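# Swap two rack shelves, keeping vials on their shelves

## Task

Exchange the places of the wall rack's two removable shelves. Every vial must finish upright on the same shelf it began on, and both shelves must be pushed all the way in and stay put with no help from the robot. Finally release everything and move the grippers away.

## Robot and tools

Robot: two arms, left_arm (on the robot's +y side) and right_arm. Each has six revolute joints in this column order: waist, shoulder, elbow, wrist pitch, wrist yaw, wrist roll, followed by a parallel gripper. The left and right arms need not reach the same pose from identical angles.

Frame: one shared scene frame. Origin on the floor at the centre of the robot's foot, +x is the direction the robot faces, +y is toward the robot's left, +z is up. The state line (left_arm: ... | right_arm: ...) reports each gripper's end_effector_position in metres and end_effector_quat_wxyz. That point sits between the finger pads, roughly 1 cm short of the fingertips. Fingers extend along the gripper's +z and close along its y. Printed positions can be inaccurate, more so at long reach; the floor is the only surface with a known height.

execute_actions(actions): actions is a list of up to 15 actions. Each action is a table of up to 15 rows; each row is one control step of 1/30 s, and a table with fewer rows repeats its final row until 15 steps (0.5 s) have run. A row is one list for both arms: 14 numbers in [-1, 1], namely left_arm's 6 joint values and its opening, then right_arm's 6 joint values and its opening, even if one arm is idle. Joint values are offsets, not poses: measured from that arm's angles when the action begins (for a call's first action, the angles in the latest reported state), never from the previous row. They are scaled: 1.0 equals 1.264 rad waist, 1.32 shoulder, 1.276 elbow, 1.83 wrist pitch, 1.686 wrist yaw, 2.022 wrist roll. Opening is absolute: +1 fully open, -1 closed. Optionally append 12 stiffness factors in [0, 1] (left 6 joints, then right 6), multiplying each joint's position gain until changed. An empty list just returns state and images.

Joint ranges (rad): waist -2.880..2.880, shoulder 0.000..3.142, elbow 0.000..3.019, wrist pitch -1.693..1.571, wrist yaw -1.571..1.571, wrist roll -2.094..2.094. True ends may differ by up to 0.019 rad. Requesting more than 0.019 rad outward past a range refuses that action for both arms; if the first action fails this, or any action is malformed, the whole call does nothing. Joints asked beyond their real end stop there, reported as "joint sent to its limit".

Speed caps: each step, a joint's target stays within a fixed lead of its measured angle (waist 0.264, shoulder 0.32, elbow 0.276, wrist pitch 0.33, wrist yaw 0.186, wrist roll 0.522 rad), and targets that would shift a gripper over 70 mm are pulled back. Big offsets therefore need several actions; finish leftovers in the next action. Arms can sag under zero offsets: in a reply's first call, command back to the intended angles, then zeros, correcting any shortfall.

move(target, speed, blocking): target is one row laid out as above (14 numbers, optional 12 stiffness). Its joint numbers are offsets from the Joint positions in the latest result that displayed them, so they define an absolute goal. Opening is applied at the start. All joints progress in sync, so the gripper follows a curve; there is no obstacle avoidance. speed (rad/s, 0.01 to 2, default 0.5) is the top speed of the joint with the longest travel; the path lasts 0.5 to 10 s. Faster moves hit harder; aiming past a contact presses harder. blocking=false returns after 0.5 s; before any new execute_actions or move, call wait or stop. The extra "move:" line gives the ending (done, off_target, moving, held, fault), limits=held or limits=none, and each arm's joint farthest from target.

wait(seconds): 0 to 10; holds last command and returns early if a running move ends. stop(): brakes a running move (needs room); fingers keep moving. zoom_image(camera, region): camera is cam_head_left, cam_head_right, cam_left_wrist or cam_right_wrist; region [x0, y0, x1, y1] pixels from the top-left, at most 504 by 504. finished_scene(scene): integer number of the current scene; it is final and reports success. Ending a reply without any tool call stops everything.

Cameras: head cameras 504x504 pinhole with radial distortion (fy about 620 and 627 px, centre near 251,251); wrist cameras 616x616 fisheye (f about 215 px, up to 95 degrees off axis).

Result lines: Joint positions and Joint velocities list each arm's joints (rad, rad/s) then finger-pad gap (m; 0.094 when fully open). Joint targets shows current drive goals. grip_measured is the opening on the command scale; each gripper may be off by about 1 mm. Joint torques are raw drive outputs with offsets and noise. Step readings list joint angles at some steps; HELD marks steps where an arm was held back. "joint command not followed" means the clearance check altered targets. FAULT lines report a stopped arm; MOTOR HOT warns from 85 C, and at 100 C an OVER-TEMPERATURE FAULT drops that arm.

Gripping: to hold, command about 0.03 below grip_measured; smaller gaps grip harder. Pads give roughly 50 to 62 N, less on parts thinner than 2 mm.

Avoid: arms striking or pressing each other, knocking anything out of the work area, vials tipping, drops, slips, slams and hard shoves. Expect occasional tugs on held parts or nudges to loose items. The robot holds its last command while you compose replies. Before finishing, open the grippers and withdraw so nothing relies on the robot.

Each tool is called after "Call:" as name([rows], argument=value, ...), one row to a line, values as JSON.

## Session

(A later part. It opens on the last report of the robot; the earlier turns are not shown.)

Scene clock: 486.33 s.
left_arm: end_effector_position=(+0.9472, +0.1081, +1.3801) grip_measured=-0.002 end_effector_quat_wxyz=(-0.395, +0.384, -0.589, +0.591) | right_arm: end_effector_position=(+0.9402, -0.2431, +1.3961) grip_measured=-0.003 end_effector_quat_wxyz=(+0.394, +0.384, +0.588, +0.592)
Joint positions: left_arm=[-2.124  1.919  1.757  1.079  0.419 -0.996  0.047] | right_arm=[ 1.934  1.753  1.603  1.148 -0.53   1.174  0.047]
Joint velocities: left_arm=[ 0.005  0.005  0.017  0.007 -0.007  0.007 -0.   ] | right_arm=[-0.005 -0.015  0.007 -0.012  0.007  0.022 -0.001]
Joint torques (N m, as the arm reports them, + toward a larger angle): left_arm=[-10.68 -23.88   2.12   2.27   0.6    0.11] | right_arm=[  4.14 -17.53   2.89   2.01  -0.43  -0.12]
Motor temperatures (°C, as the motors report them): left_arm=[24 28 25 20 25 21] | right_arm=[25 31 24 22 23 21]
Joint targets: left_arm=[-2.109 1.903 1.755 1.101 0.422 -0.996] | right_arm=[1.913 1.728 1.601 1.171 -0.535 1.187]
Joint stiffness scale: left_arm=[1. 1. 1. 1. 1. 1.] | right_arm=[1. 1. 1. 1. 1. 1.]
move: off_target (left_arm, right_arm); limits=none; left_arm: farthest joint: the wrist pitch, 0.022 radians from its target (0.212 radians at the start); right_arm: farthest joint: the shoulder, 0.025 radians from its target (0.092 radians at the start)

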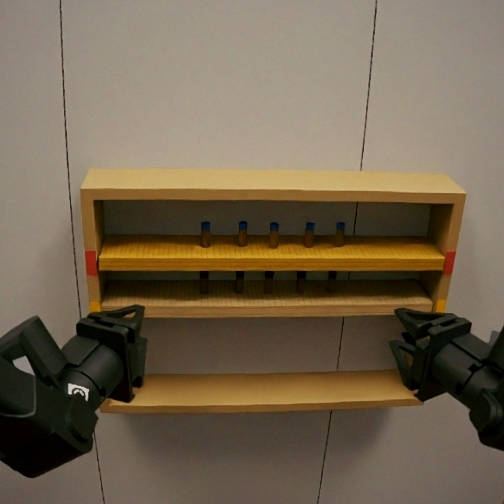

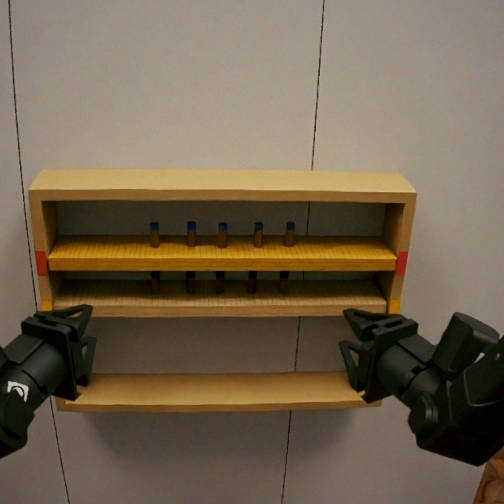

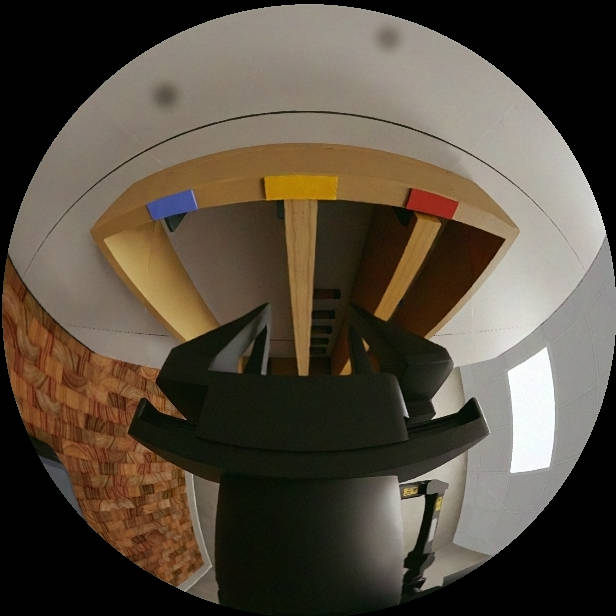

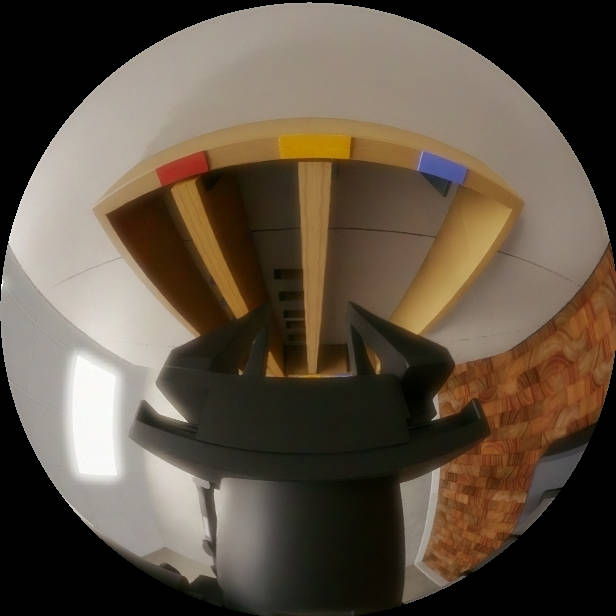

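Call:
move(target=[-0.066,-0.138,-0.145,-0.008,-0.033,0.034,0, 0.049,-0.157,-0.135,-0.026,0.022,-0.032,0], speed=0.15)

Call:
move(target=[-0.012,0.054,0.197,-0.106,-0.004,0.004,0, 0.022,0.062,0.195,-0.102,0.008,-0.01,0], speed=0.12)

Scene clock: 496.90 s.
left_arm: end_effector_position=(+0.9459, +0.1084, +1.4576) grip_measured=-0.002 end_effector_quat_wxyz=(-0.400, +0.388, -0.585, +0.589) | right_arm: end_effector_position=(+0.9389, -0.2481, +1.4731) grip_measured=-0.003 end_effector_quat_wxyz=(+0.402, +0.383, +0.588, +0.588)
Joint positions: left_arm=[-2.193  1.747  1.575  1.079  0.366 -0.942  0.047] | right_arm=[ 1.977  1.564  1.433  1.115 -0.498  1.122  0.047]
Joint velocities: left_arm=[-0.015  0.005  0.022 -0.002 -0.051 -0.022 -0.001] | right_arm=[-0.005 -0.005 -0.007  0.007  0.007  0.022 -0.   ]
Joint torques (N m, as the arm reports them, + toward a larger angle): left_arm=[-12.77 -22.46   2.04   0.85   0.33   0.24] | right_arm=[  6.85 -16.91   3.07   0.8   -0.09  -0.33]
Motor temperatures (°C, as the motors report them): left_arm=[24 29 24 20 25 21] | right_arm=[25 31 23 22 23 21]
Joint targets: left_arm=[-2.208 1.737 1.573 1.064 0.363 -0.927] | right_arm=[1.996 1.546 1.431 1.101 -0.493 1.110]
Joint stiffness scale: left_arm=[1. 1. 1. 1. 1. 1.] | right_arm=[1. 1. 1. 1. 1. 1.]
move: done; limits=none; left_arm: farthest joint: the wrist pitch, 0.015 radians from its target (0.015 radians at the start); right_arm: farthest joint: the waist, 0.019 radians from its target (0.062 radians at the start)

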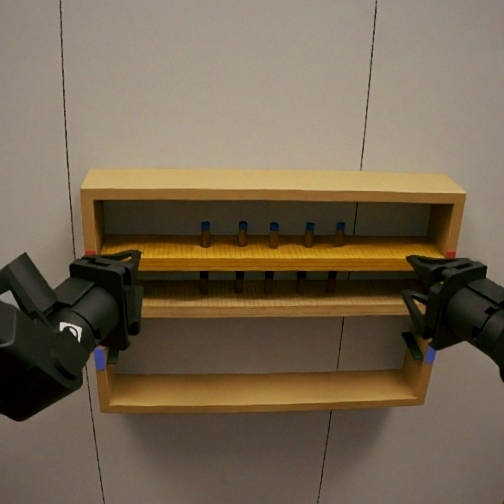

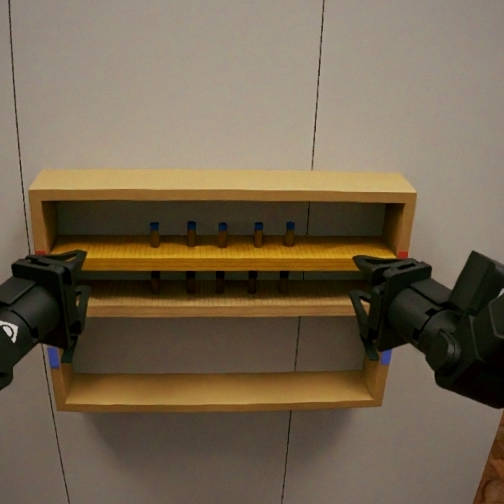

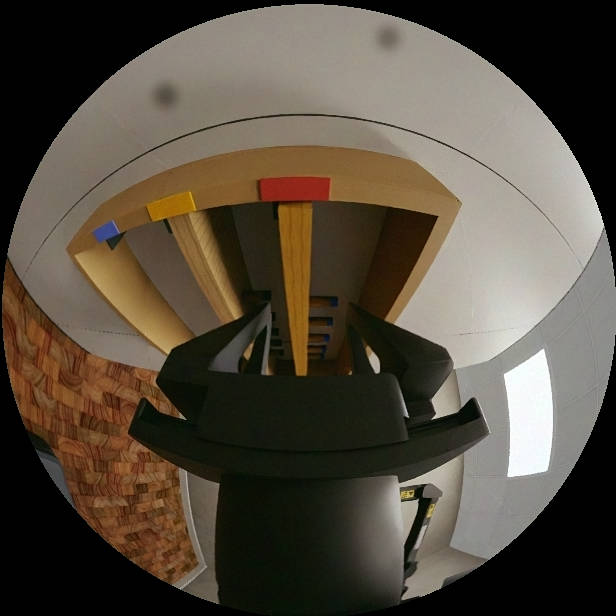

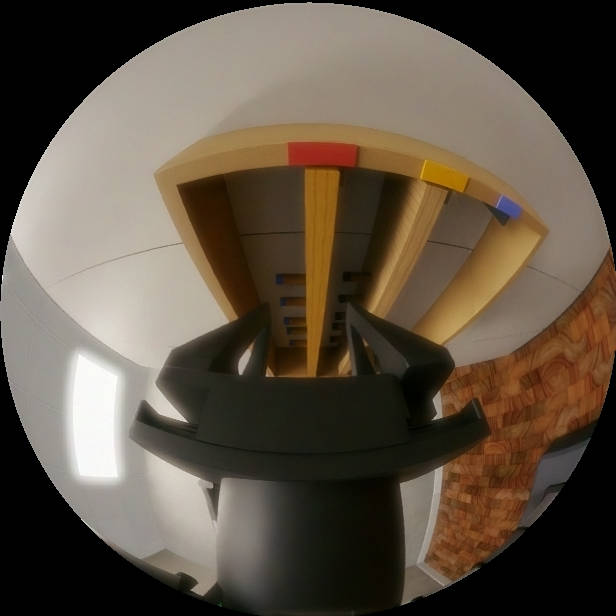

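Scene clock: 499.30 s.
left_arm: end_effector_position=(+1.0089, +0.1116, +1.4573) grip_measured=-0.002 end_effector_quat_wxyz=(-0.398, +0.390, -0.587, +0.588) | right_arm: end_effector_position=(+1.0023, -0.2537, +1.4733) grip_measured=-0.003 end_effector_quat_wxyz=(+0.401, +0.385, +0.589, +0.586)
Joint positions: left_arm=[-2.193  1.801  1.803  0.899  0.362 -0.942  0.047] | right_arm=[ 1.984  1.618  1.653  0.942 -0.489  1.115  0.047]
Joint velocities: left_arm=[-0.024 -0.005  0.017 -0.027  0.066 -0.051  0.001] | right_arm=[-0.005 -0.024 -0.002 -0.007  0.022  0.051 -0.   ]
Joint torques (N m, as the arm reports them, + toward a larger angle): left_arm=[-13.68 -21.85   5.01   0.88   0.33   0.18] | right_arm=[  7.24 -15.06   6.25   0.92  -0.1   -0.34]
Motor temperatures (°C, as the motors report them): left_arm=[24 28 24 20 25 21] | right_arm=[25 31 23 22 23 21]
Joint targets: left_arm=[-2.208 1.818 1.827 0.885 0.360 -0.934] | right_arm=[2.005 1.646 1.682 0.928 -0.484 1.102]
Joint stiffness scale: left_arm=[1. 1. 1. 1. 1. 1.] | right_arm=[1. 1. 1. 1. 1. 1.]
move: off_target (left_arm, right_arm); limits=none; left_arm: farthest joint: the elbow, 0.024 radians from its target (0.251 radians at the start); right_arm: farthest joint: the elbow, 0.029 radians from its target (0.249 radians at the start)

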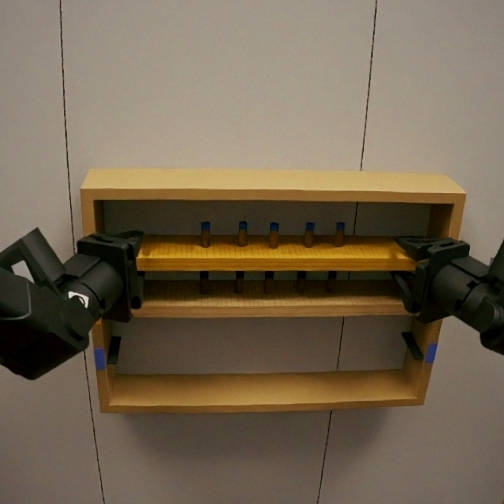

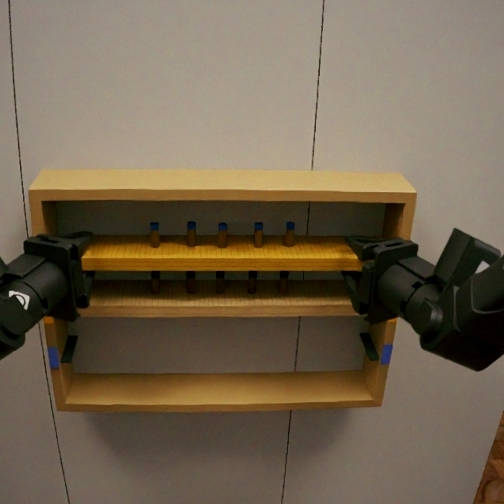

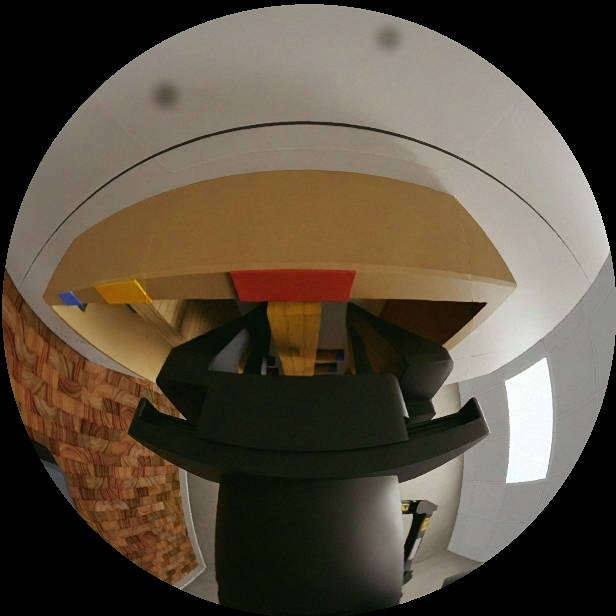

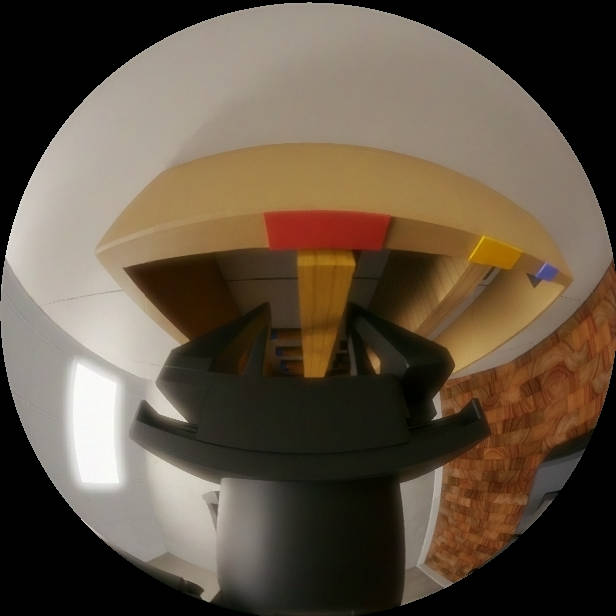

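Lower 6 mm with the shoulders.

Call:
move(target=[0,0.021,0.018,0,0,0,0, 0,0.029,0.022,0,0,0,0], speed=0.05)

Call:
move(target=[0,0,0.018,0,0,0,-0.75, 0,0,0.022,0,0,0,-0.75], speed=0.05)

Scene clock: 508.43 s.
left_arm: end_effector_position=(+1.0034, +0.1053, +1.4479) grip_measured=-0.002 end_effector_quat_wxyz=(-0.392, +0.391, -0.590, +0.587) | right_arm: end_effector_position=(+0.9980, -0.2490, +1.4632) grip_measured=-0.003 end_effector_quat_wxyz=(+0.395, +0.388, +0.592, +0.585)
Joint positions: left_arm=[-2.193  1.816  1.803  0.899  0.362 -0.942  0.047] | right_arm=[ 1.984  1.633  1.653  0.942 -0.489  1.115  0.047]
Joint velocities: left_arm=[-0.005 -0.015 -0.007 -0.022  0.037  0.007 -0.001] | right_arm=[-0.005 -0.005 -0.017 -0.017 -0.066 -0.037 -0.   ]
Joint torques (N m, as the arm reports them, + toward a larger angle): left_arm=[-12.37 -22.12   4.89   1.4    0.48   0.11] | right_arm=[  5.87 -15.25   6.06   1.27  -0.3   -0.22]
Motor temperatures (°C, as the motors report them): left_arm=[24 28 24 20 25 21] | right_arm=[25 31 24 22 23 21]
Joint targets: left_arm=[-2.193 1.829 1.826 0.899 0.362 -0.942] | right_arm=[1.984 1.657 1.681 0.942 -0.489 1.115]
Joint stiffness scale: left_arm=[1. 1. 1. 1. 1. 1.] | right_arm=[1. 1. 1. 1. 1. 1.]
move: off_target (left_arm, right_arm); limits=none; left_arm: farthest joint: the elbow, 0.023 radians from its target (0.023 radians at the start); right_arm: farthest joint: the elbow, 0.028 radians from its target (0.028 radians at the start)

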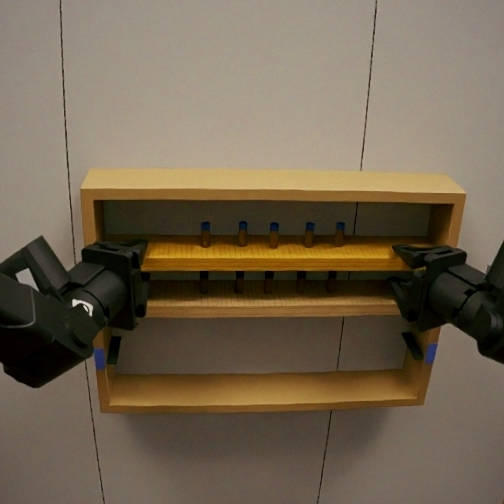

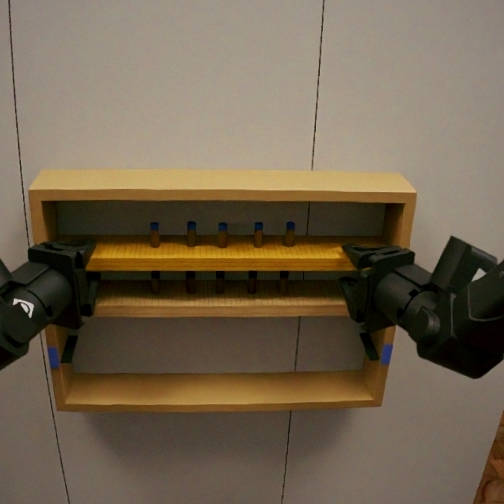

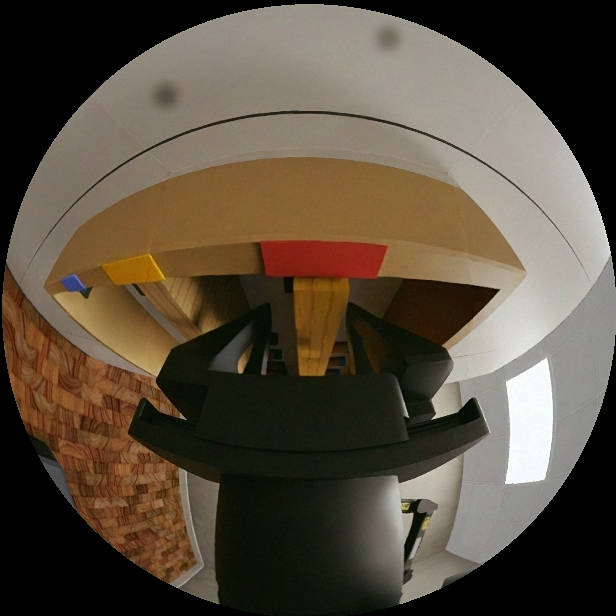

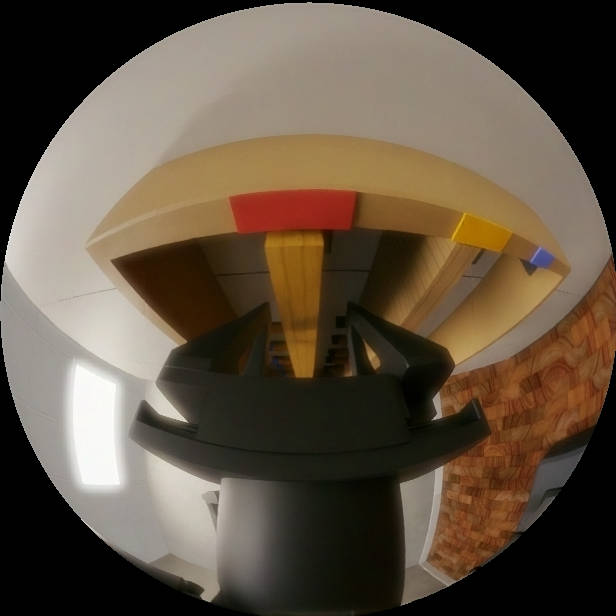

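Scene clock: 509.23 s.
left_arm: end_effector_position=(+1.0044, +0.1050, +1.4516) grip_measured=-0.633 end_effector_quat_wxyz=(-0.395, +0.389, -0.589, +0.588) | right_arm: end_effector_position=(+0.9994, -0.2492, +1.4687) grip_measured=-0.626 end_effector_quat_wxyz=(+0.398, +0.385, +0.590, +0.588)
Joint positions: left_arm=[-2.196  1.813  1.802  0.903  0.363 -0.937  0.017] | right_arm=[ 1.987  1.628  1.653  0.948 -0.492  1.114  0.018]
Joint velocities: left_arm=[-0.005 -0.034  0.002  0.002  0.081 -0.007 -0.001] | right_arm=[-0.005  0.015 -0.002 -0.002  0.037 -0.022 -0.001]
Joint torques (N m, as the arm reports them, + toward a larger angle): left_arm=[-12.15 -23.08   4.92   1.25   0.45   0.07] | right_arm=[  5.77 -16.39   6.22   1.01  -0.17  -0.22]
Motor temperatures (°C, as the motors report them): left_arm=[24 28 24 20 25 21] | right_arm=[25 31 24 22 23 21]
Joint targets: left_arm=[-2.193 1.815 1.826 0.899 0.363 -0.942] | right_arm=[1.985 1.633 1.681 0.941 -0.489 1.115]
Joint stiffness scale: left_arm=[1. 1. 1. 1. 1. 1.] | right_arm=[1. 1. 1. 1. 1. 1.]
move: off_target (left_arm, right_arm); limits=none; left_arm: farthest joint: the elbow, 0.024 radians from its target (0.023 radians at the start); right_arm: farthest joint: the elbow, 0.029 radians from its target (0.028 radians at the start)

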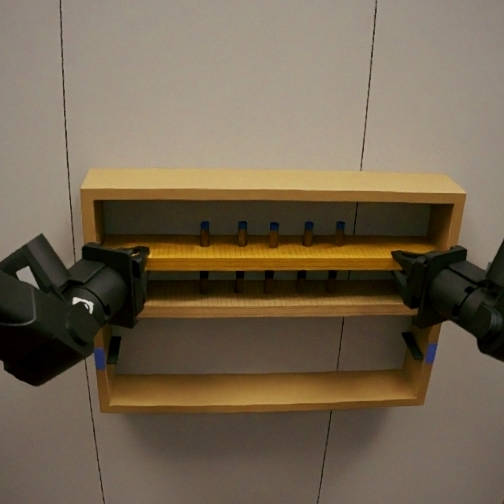

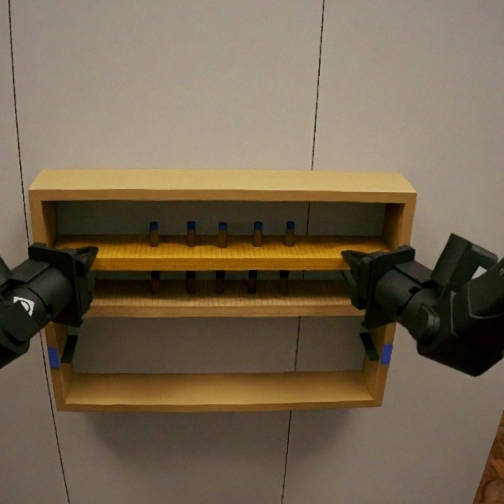

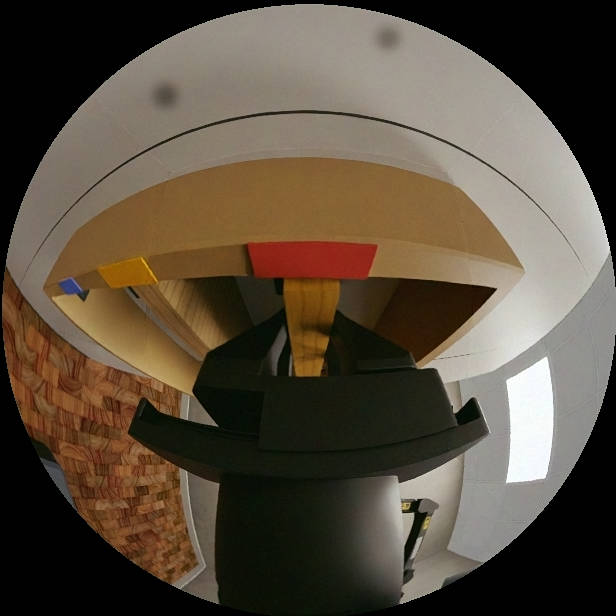

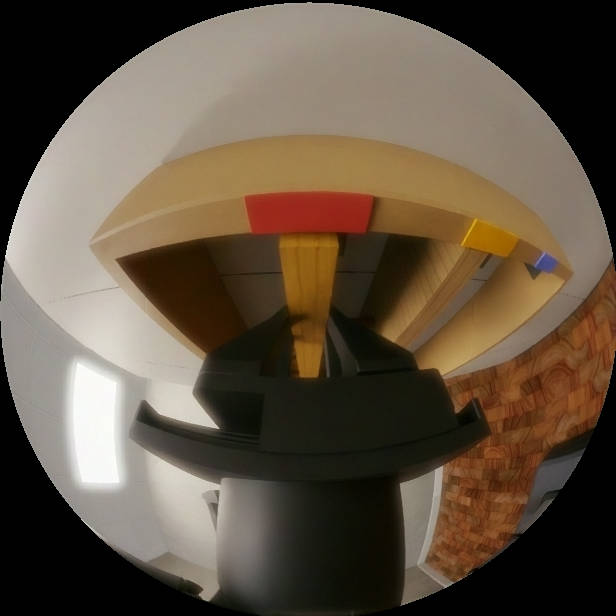

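Call:
move(target=[0,-0.085,-0.150,0.086,0.003,-0.004,-0.75, -0.01,-0.090,-0.146,0.080,-0.007,0.01,-0.75], speed=0.06)

Call:
move(target=[0.01,-0.061,-0.136,0.100,0.006,-0.006,-0.75, -0.021,-0.064,-0.132,0.099,-0.009,0.015,-0.75], speed=0.06)

Scene clock: 525.23 s.
left_arm: end_effector_position=(+0.9557, +0.1070, +1.4560) grip_measured=-0.633 end_effector_quat_wxyz=(-0.390, +0.390, -0.593, +0.586) | right_arm: end_effector_position=(+0.9492, -0.2466, +1.4735) grip_measured=-0.626 end_effector_quat_wxyz=(+0.392, +0.388, +0.594, +0.586)
Joint positions: left_arm=[-2.195  1.744  1.603  1.018  0.362 -0.937  0.017] | right_arm=[ 1.983  1.559  1.46   1.056 -0.493  1.115  0.018]
Joint velocities: left_arm=[ 0.005  0.015 -0.002  0.017 -0.081 -0.051  0.001] | right_arm=[-0.005 -0.005 -0.002 -0.002 -0.007 -0.095  0.   ]
Joint torques (N m, as the arm reports them, + toward a larger angle): left_arm=[-11.83 -25.74   3.     2.9    0.8    0.04] | right_arm=[  4.6  -19.45   3.79   2.53  -0.67  -0.06]
Motor temperatures (°C, as the motors report them): left_arm=[24 29 24 20 25 21] | right_arm=[25 31 24 22 23 21]
Joint targets: left_arm=[-2.196 1.701 1.611 1.060 0.368 -0.945] | right_arm=[1.975 1.509 1.467 1.095 -0.504 1.134]
Joint stiffness scale: left_arm=[1. 1. 1. 1. 1. 1.] | right_arm=[1. 1. 1. 1. 1. 1.]
move: off_target (left_arm, right_arm); limits=none; left_arm: farthest joint: the shoulder, 0.043 radians from its target (0.112 radians at the start); right_arm: farthest joint: the shoulder, 0.050 radians from its target (0.119 radians at the start)

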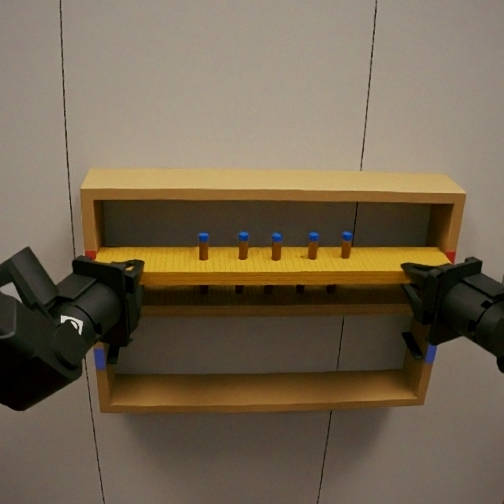

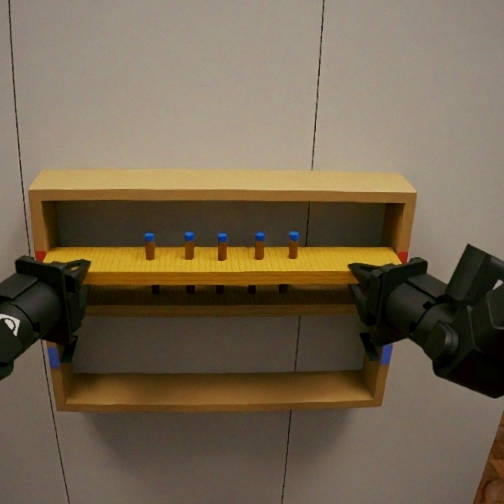

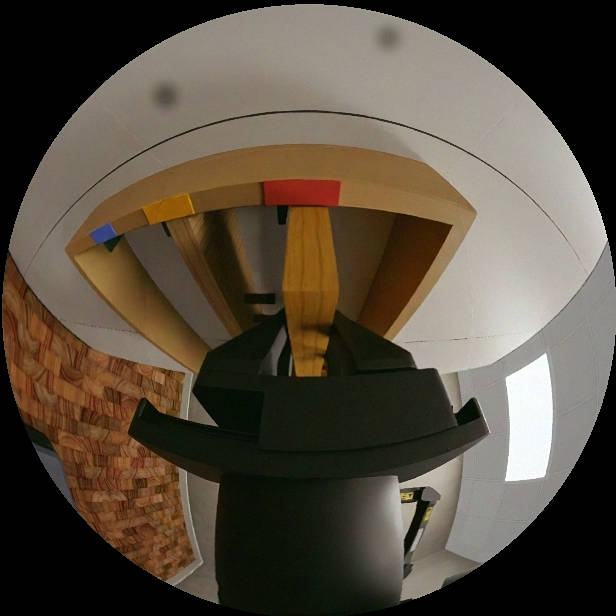

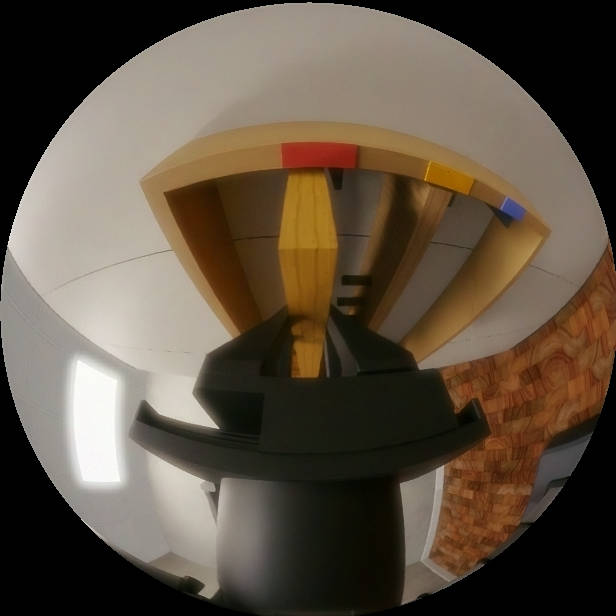

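Scene clock: 528.57 s.
left_arm: end_effector_position=(+0.8999, +0.1095, +1.4535) grip_measured=-0.633 end_effector_quat_wxyz=(-0.387, +0.391, -0.595, +0.586) | right_arm: end_effector_position=(+0.8930, -0.2431, +1.4713) grip_measured=-0.626 end_effector_quat_wxyz=(+0.391, +0.388, +0.596, +0.585)
Joint positions: left_arm=[-2.185  1.708  1.422  1.159  0.369 -0.944  0.017] | right_arm=[ 1.973  1.526  1.285  1.196 -0.499  1.121  0.018]
Joint velocities: left_arm=[-0.015  0.005  0.002  0.012  0.051  0.022 -0.001] | right_arm=[-0.015 -0.034 -0.012  0.002 -0.022 -0.022 -0.001]
Joint torques (N m, as the arm reports them, + toward a larger angle): left_arm=[-10.73 -24.37   2.08   2.91   0.66   0.08] | right_arm=[  3.9  -18.35   2.78   2.67  -0.62  -0.03]
Motor temperatures (°C, as the motors report them): left_arm=[24 29 24 20 25 21] | right_arm=[25 31 24 22 23 21]
Joint targets: left_arm=[-2.182 1.663 1.430 1.201 0.373 -0.949] | right_arm=[1.957 1.475 1.291 1.238 -0.509 1.145]
Joint stiffness scale: left_arm=[1. 1. 1. 1. 1. 1.] | right_arm=[1. 1. 1. 1. 1. 1.]
move: off_target (left_arm, right_arm); limits=none; left_arm: farthest joint: the shoulder, 0.044 radians from its target (0.080 radians at the start); right_arm: farthest joint: the shoulder, 0.052 radians from its target (0.085 radians at the start)

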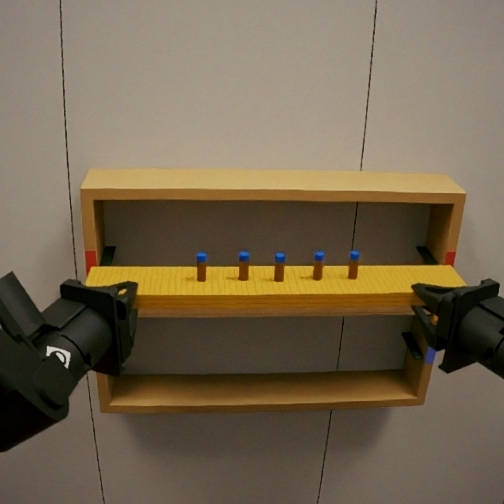

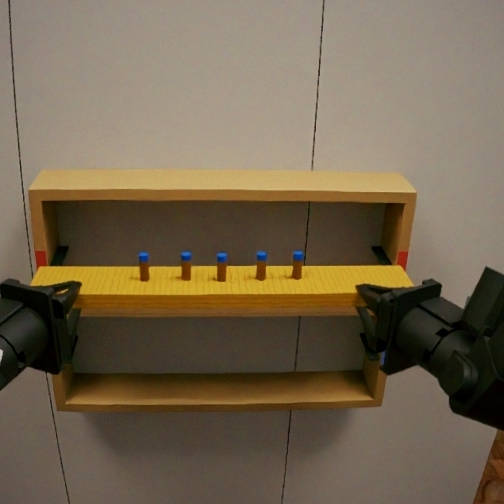

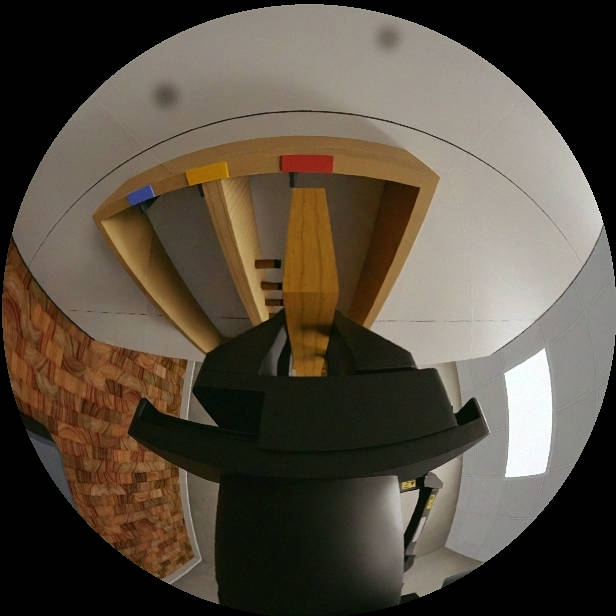

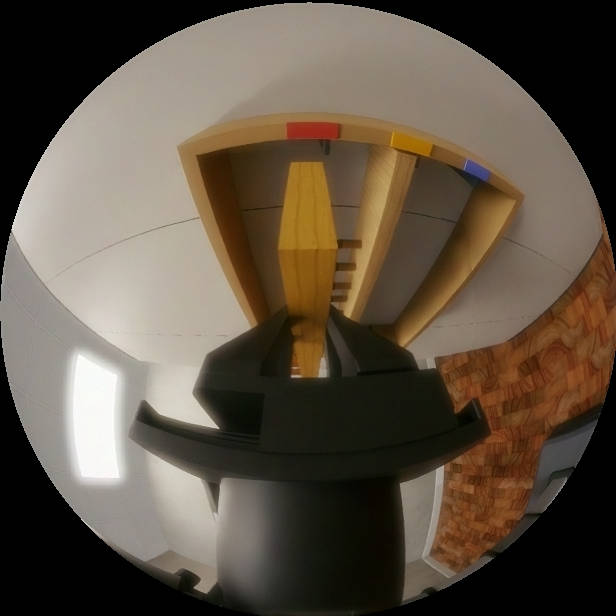

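Call:
move(target=[0.058,0.129,0.173,0.039,0.030,-0.037,-0.75, -0.061,0.152,0.170,0.058,-0.028,0.047,-0.75], speed=0.07)

Scene clock: 541.37 s.
left_arm: end_effector_position=(+0.9057, +0.1048, +1.3821) grip_measured=-0.633 end_effector_quat_wxyz=(-0.394, +0.386, -0.590, +0.590) | right_arm: end_effector_position=(+0.9003, -0.2479, +1.3980) grip_measured=-0.626 end_effector_quat_wxyz=(+0.397, +0.382, +0.589, +0.591)
Joint positions: left_arm=[-2.127  1.89   1.614  1.187  0.414 -0.993  0.017] | right_arm=[ 1.916  1.724  1.472  1.262 -0.54   1.184  0.018]
Joint velocities: left_arm=[-0.015  0.005 -0.012 -0.002  0.007  0.066 -0.002] | right_arm=[ 0.005 -0.024  0.002 -0.012  0.007 -0.037  0.001]
Joint torques (N m, as the arm reports them, + toward a larger angle): left_arm=[-10.29 -22.14   3.75   3.     0.72  -0.11] | right_arm=[  3.9  -15.13   4.27   2.66  -0.48   0.04]
Motor temperatures (°C, as the motors report them): left_arm=[24 29 24 20 26 21] | right_arm=[24 31 23 22 24 21]
Joint targets: left_arm=[-2.112 1.878 1.643 1.230 0.420 -1.019] | right_arm=[1.896 1.727 1.502 1.302 -0.547 1.216]
Joint stiffness scale: left_arm=[1. 1. 1. 1. 1. 1.] | right_arm=[1. 1. 1. 1. 1. 1.]
move: off_target (left_arm, right_arm); limits=none; left_arm: farthest joint: the wrist pitch, 0.043 radians from its target (0.072 radians at the start); right_arm: farthest joint: the wrist pitch, 0.040 radians from its target (0.106 radians at the start)

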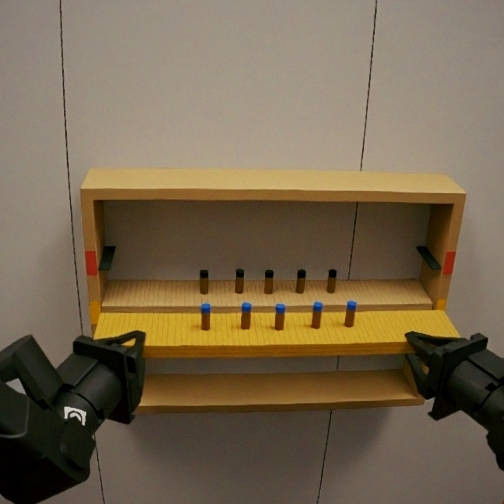

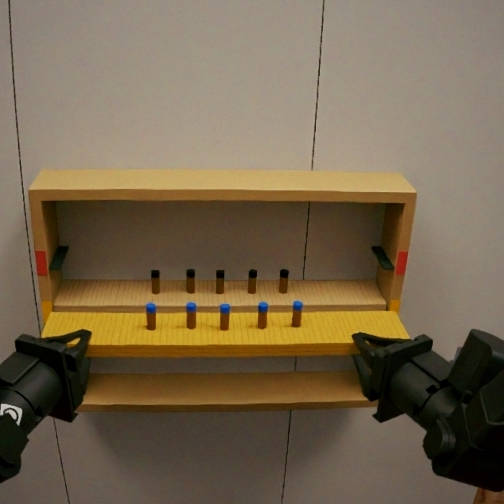

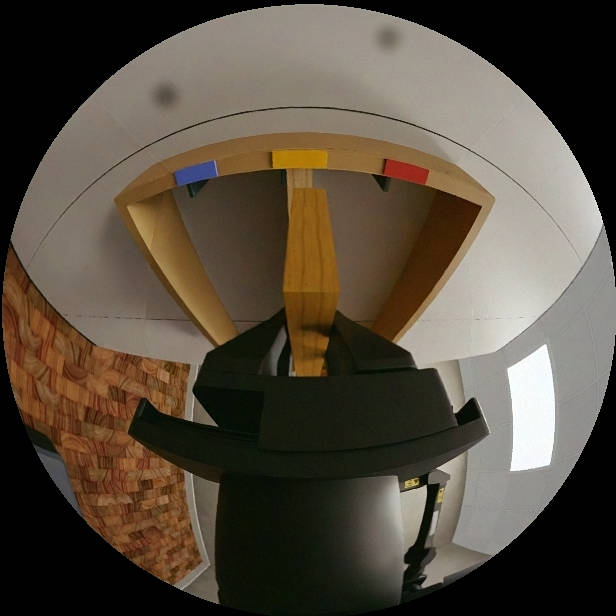

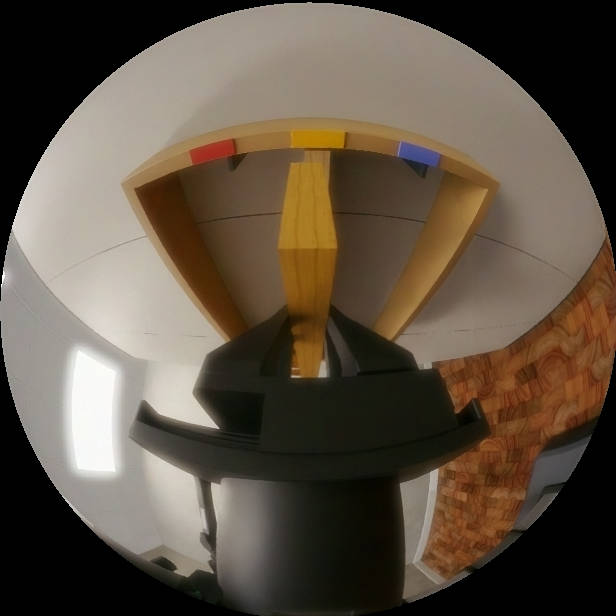

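Call:
move(target=[0.057,0.119,0.184,0,0.024,-0.040,-0.75, -0.046,0.138,0.170,0.025,-0.014,0.038,-0.75], speed=0.07)

Scene clock: 550.93 s.
left_arm: end_effector_position=(+0.9060, +0.1068, +1.3126) grip_measured=-0.633 end_effector_quat_wxyz=(-0.395, +0.385, -0.588, +0.592) | right_arm: end_effector_position=(+0.9014, -0.2466, +1.3289) grip_measured=-0.626 end_effector_quat_wxyz=(+0.397, +0.381, +0.589, +0.592)
Joint positions: left_arm=[-2.073  2.062  1.816  1.185  0.45  -1.044  0.017] | right_arm=[ 1.883  1.902  1.66   1.27  -0.559  1.219  0.018]
Joint velocities: left_arm=[-0.005 -0.015 -0.007 -0.007 -0.007 -0.125 -0.001] | right_arm=[ 0.015  0.005 -0.017  0.012 -0.066 -0.037  0.001]
Joint torques (N m, as the arm reports them, + toward a larger angle): left_arm=[-10.34 -22.98   4.17   1.56   0.67  -0.15] | right_arm=[  3.63 -15.17   4.27   2.6   -0.39   0.12]
Motor temperatures (°C, as the motors report them): left_arm=[24 29 24 20 26 21] | right_arm=[24 31 23 22 24 21]
Joint targets: left_arm=[-2.055 2.047 1.849 1.187 0.455 -1.075] | right_arm=[1.858 1.906 1.689 1.307 -0.564 1.261]
Joint stiffness scale: left_arm=[1. 1. 1. 1. 1. 1.] | right_arm=[1. 1. 1. 1. 1. 1.]
move: off_target (left_arm, right_arm); limits=none; left_arm: farthest joint: the elbow, 0.033 radians from its target (0.235 radians at the start); right_arm: farthest joint: the wrist roll, 0.042 radians from its target (0.077 radians at the start)

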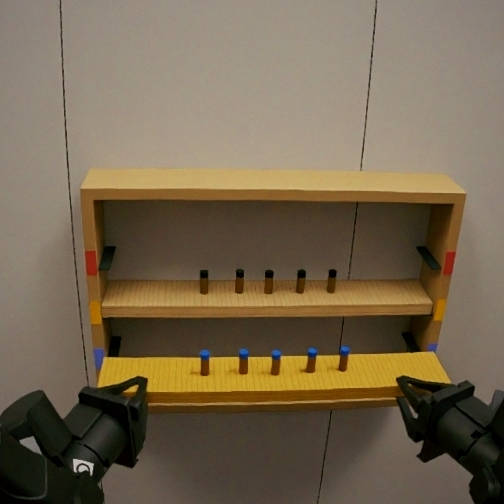

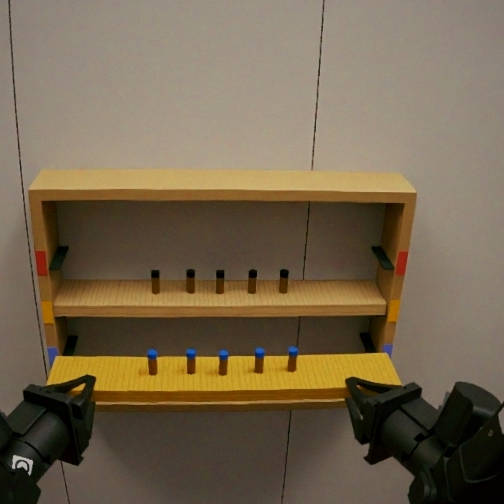

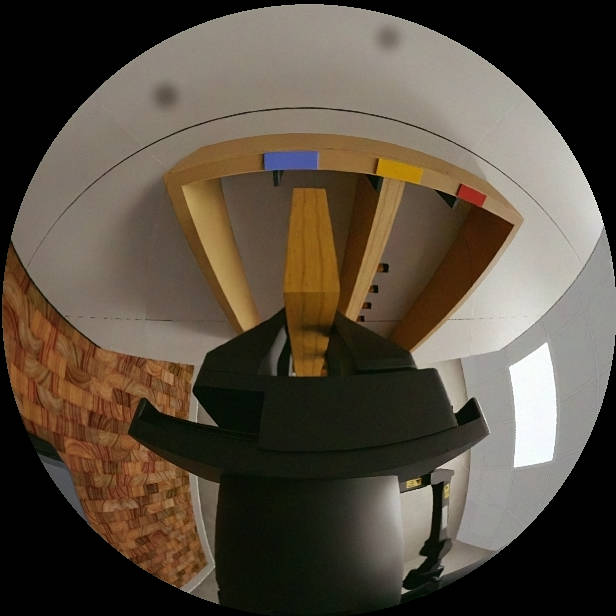

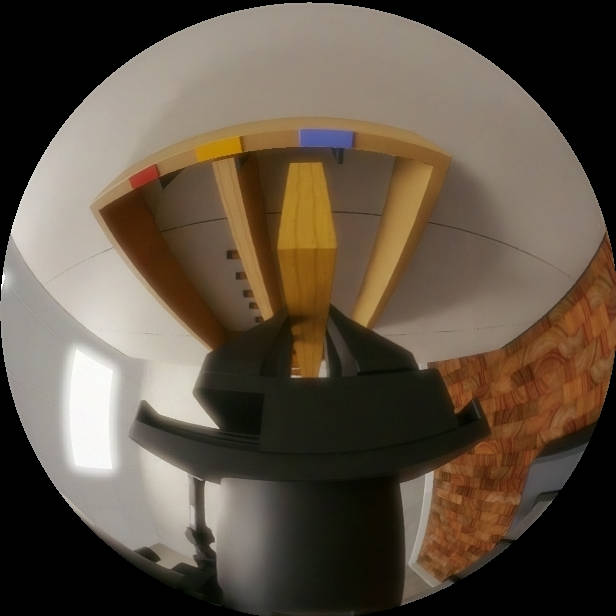

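Call:
move(target=[-0.014,0.033,0.195,-0.090,-0.004,0,-0.75, 0.024,0.036,0.183,-0.087,0.007,0,-0.75], speed=0.04)

Scene clock: 562.53 s.
left_arm: end_effector_position=(+0.9586, +0.1082, +1.3060) grip_measured=-0.633 end_effector_quat_wxyz=(-0.393, +0.389, -0.589, +0.590) | right_arm: end_effector_position=(+0.9546, -0.2466, +1.3241) grip_measured=-0.626 end_effector_quat_wxyz=(+0.396, +0.382, +0.590, +0.590)
Joint positions: left_arm=[-2.075  2.116  2.028  1.019  0.442 -1.044  0.017] | right_arm=[ 1.895  1.947  1.853  1.11  -0.551  1.204  0.018]
Joint velocities: left_arm=[-0.005  0.015  0.012  0.002 -0.037  0.022 -0.001] | right_arm=[-0.005 -0.005 -0.002 -0.012 -0.022 -0.022 -0.   ]
Joint torques (N m, as the arm reports them, + toward a larger angle): left_arm=[-13.93 -23.95   5.54   1.49   0.46   0.1 ] | right_arm=[  7.52 -16.12   6.07   1.38  -0.07  -0.11]
Motor temperatures (°C, as the motors report them): left_arm=[24 29 24 20 26 21] | right_arm=[24 31 23 22 24 21]
Joint targets: left_arm=[-2.091 2.105 2.065 1.020 0.443 -1.044] | right_arm=[1.913 1.950 1.893 1.111 -0.547 1.219]
Joint stiffness scale: left_arm=[1. 1. 1. 1. 1. 1.] | right_arm=[1. 1. 1. 1. 1. 1.]
move: off_target (left_arm, right_arm); limits=none; left_arm: farthest joint: the elbow, 0.037 radians from its target (0.249 radians at the start); right_arm: farthest joint: the elbow, 0.041 radians from its target (0.234 radians at the start)

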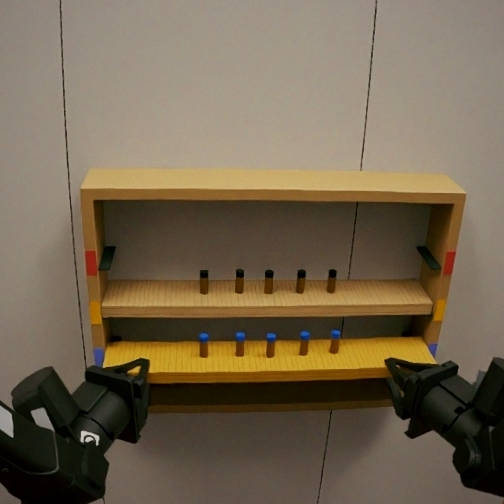

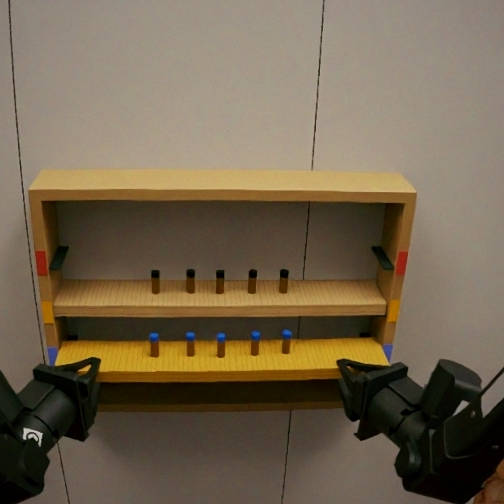

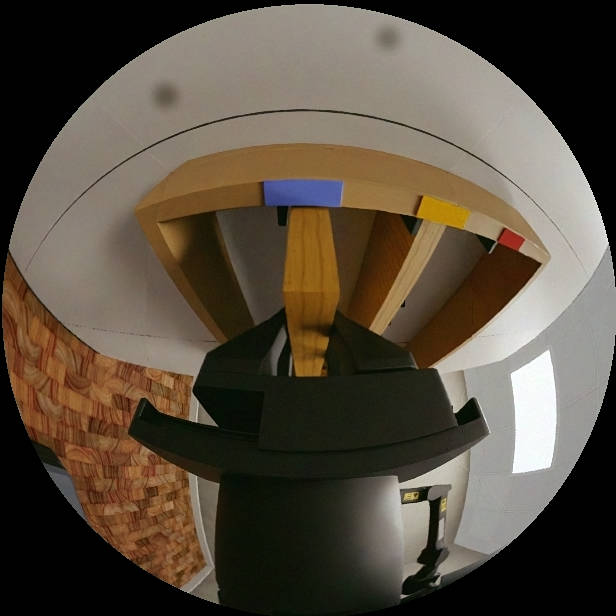

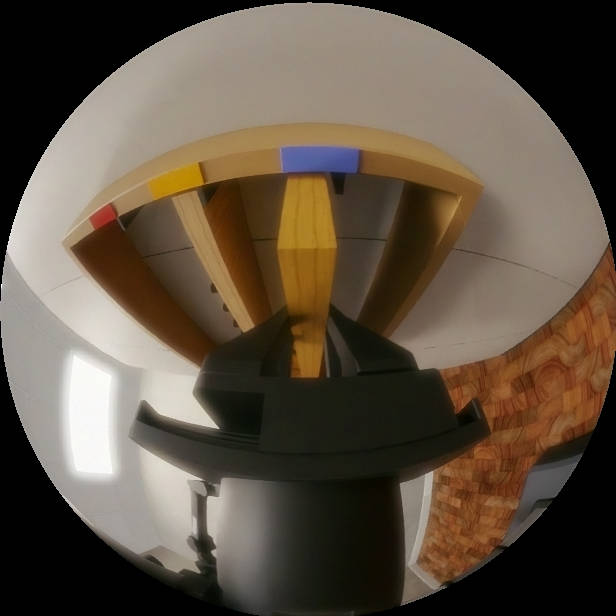

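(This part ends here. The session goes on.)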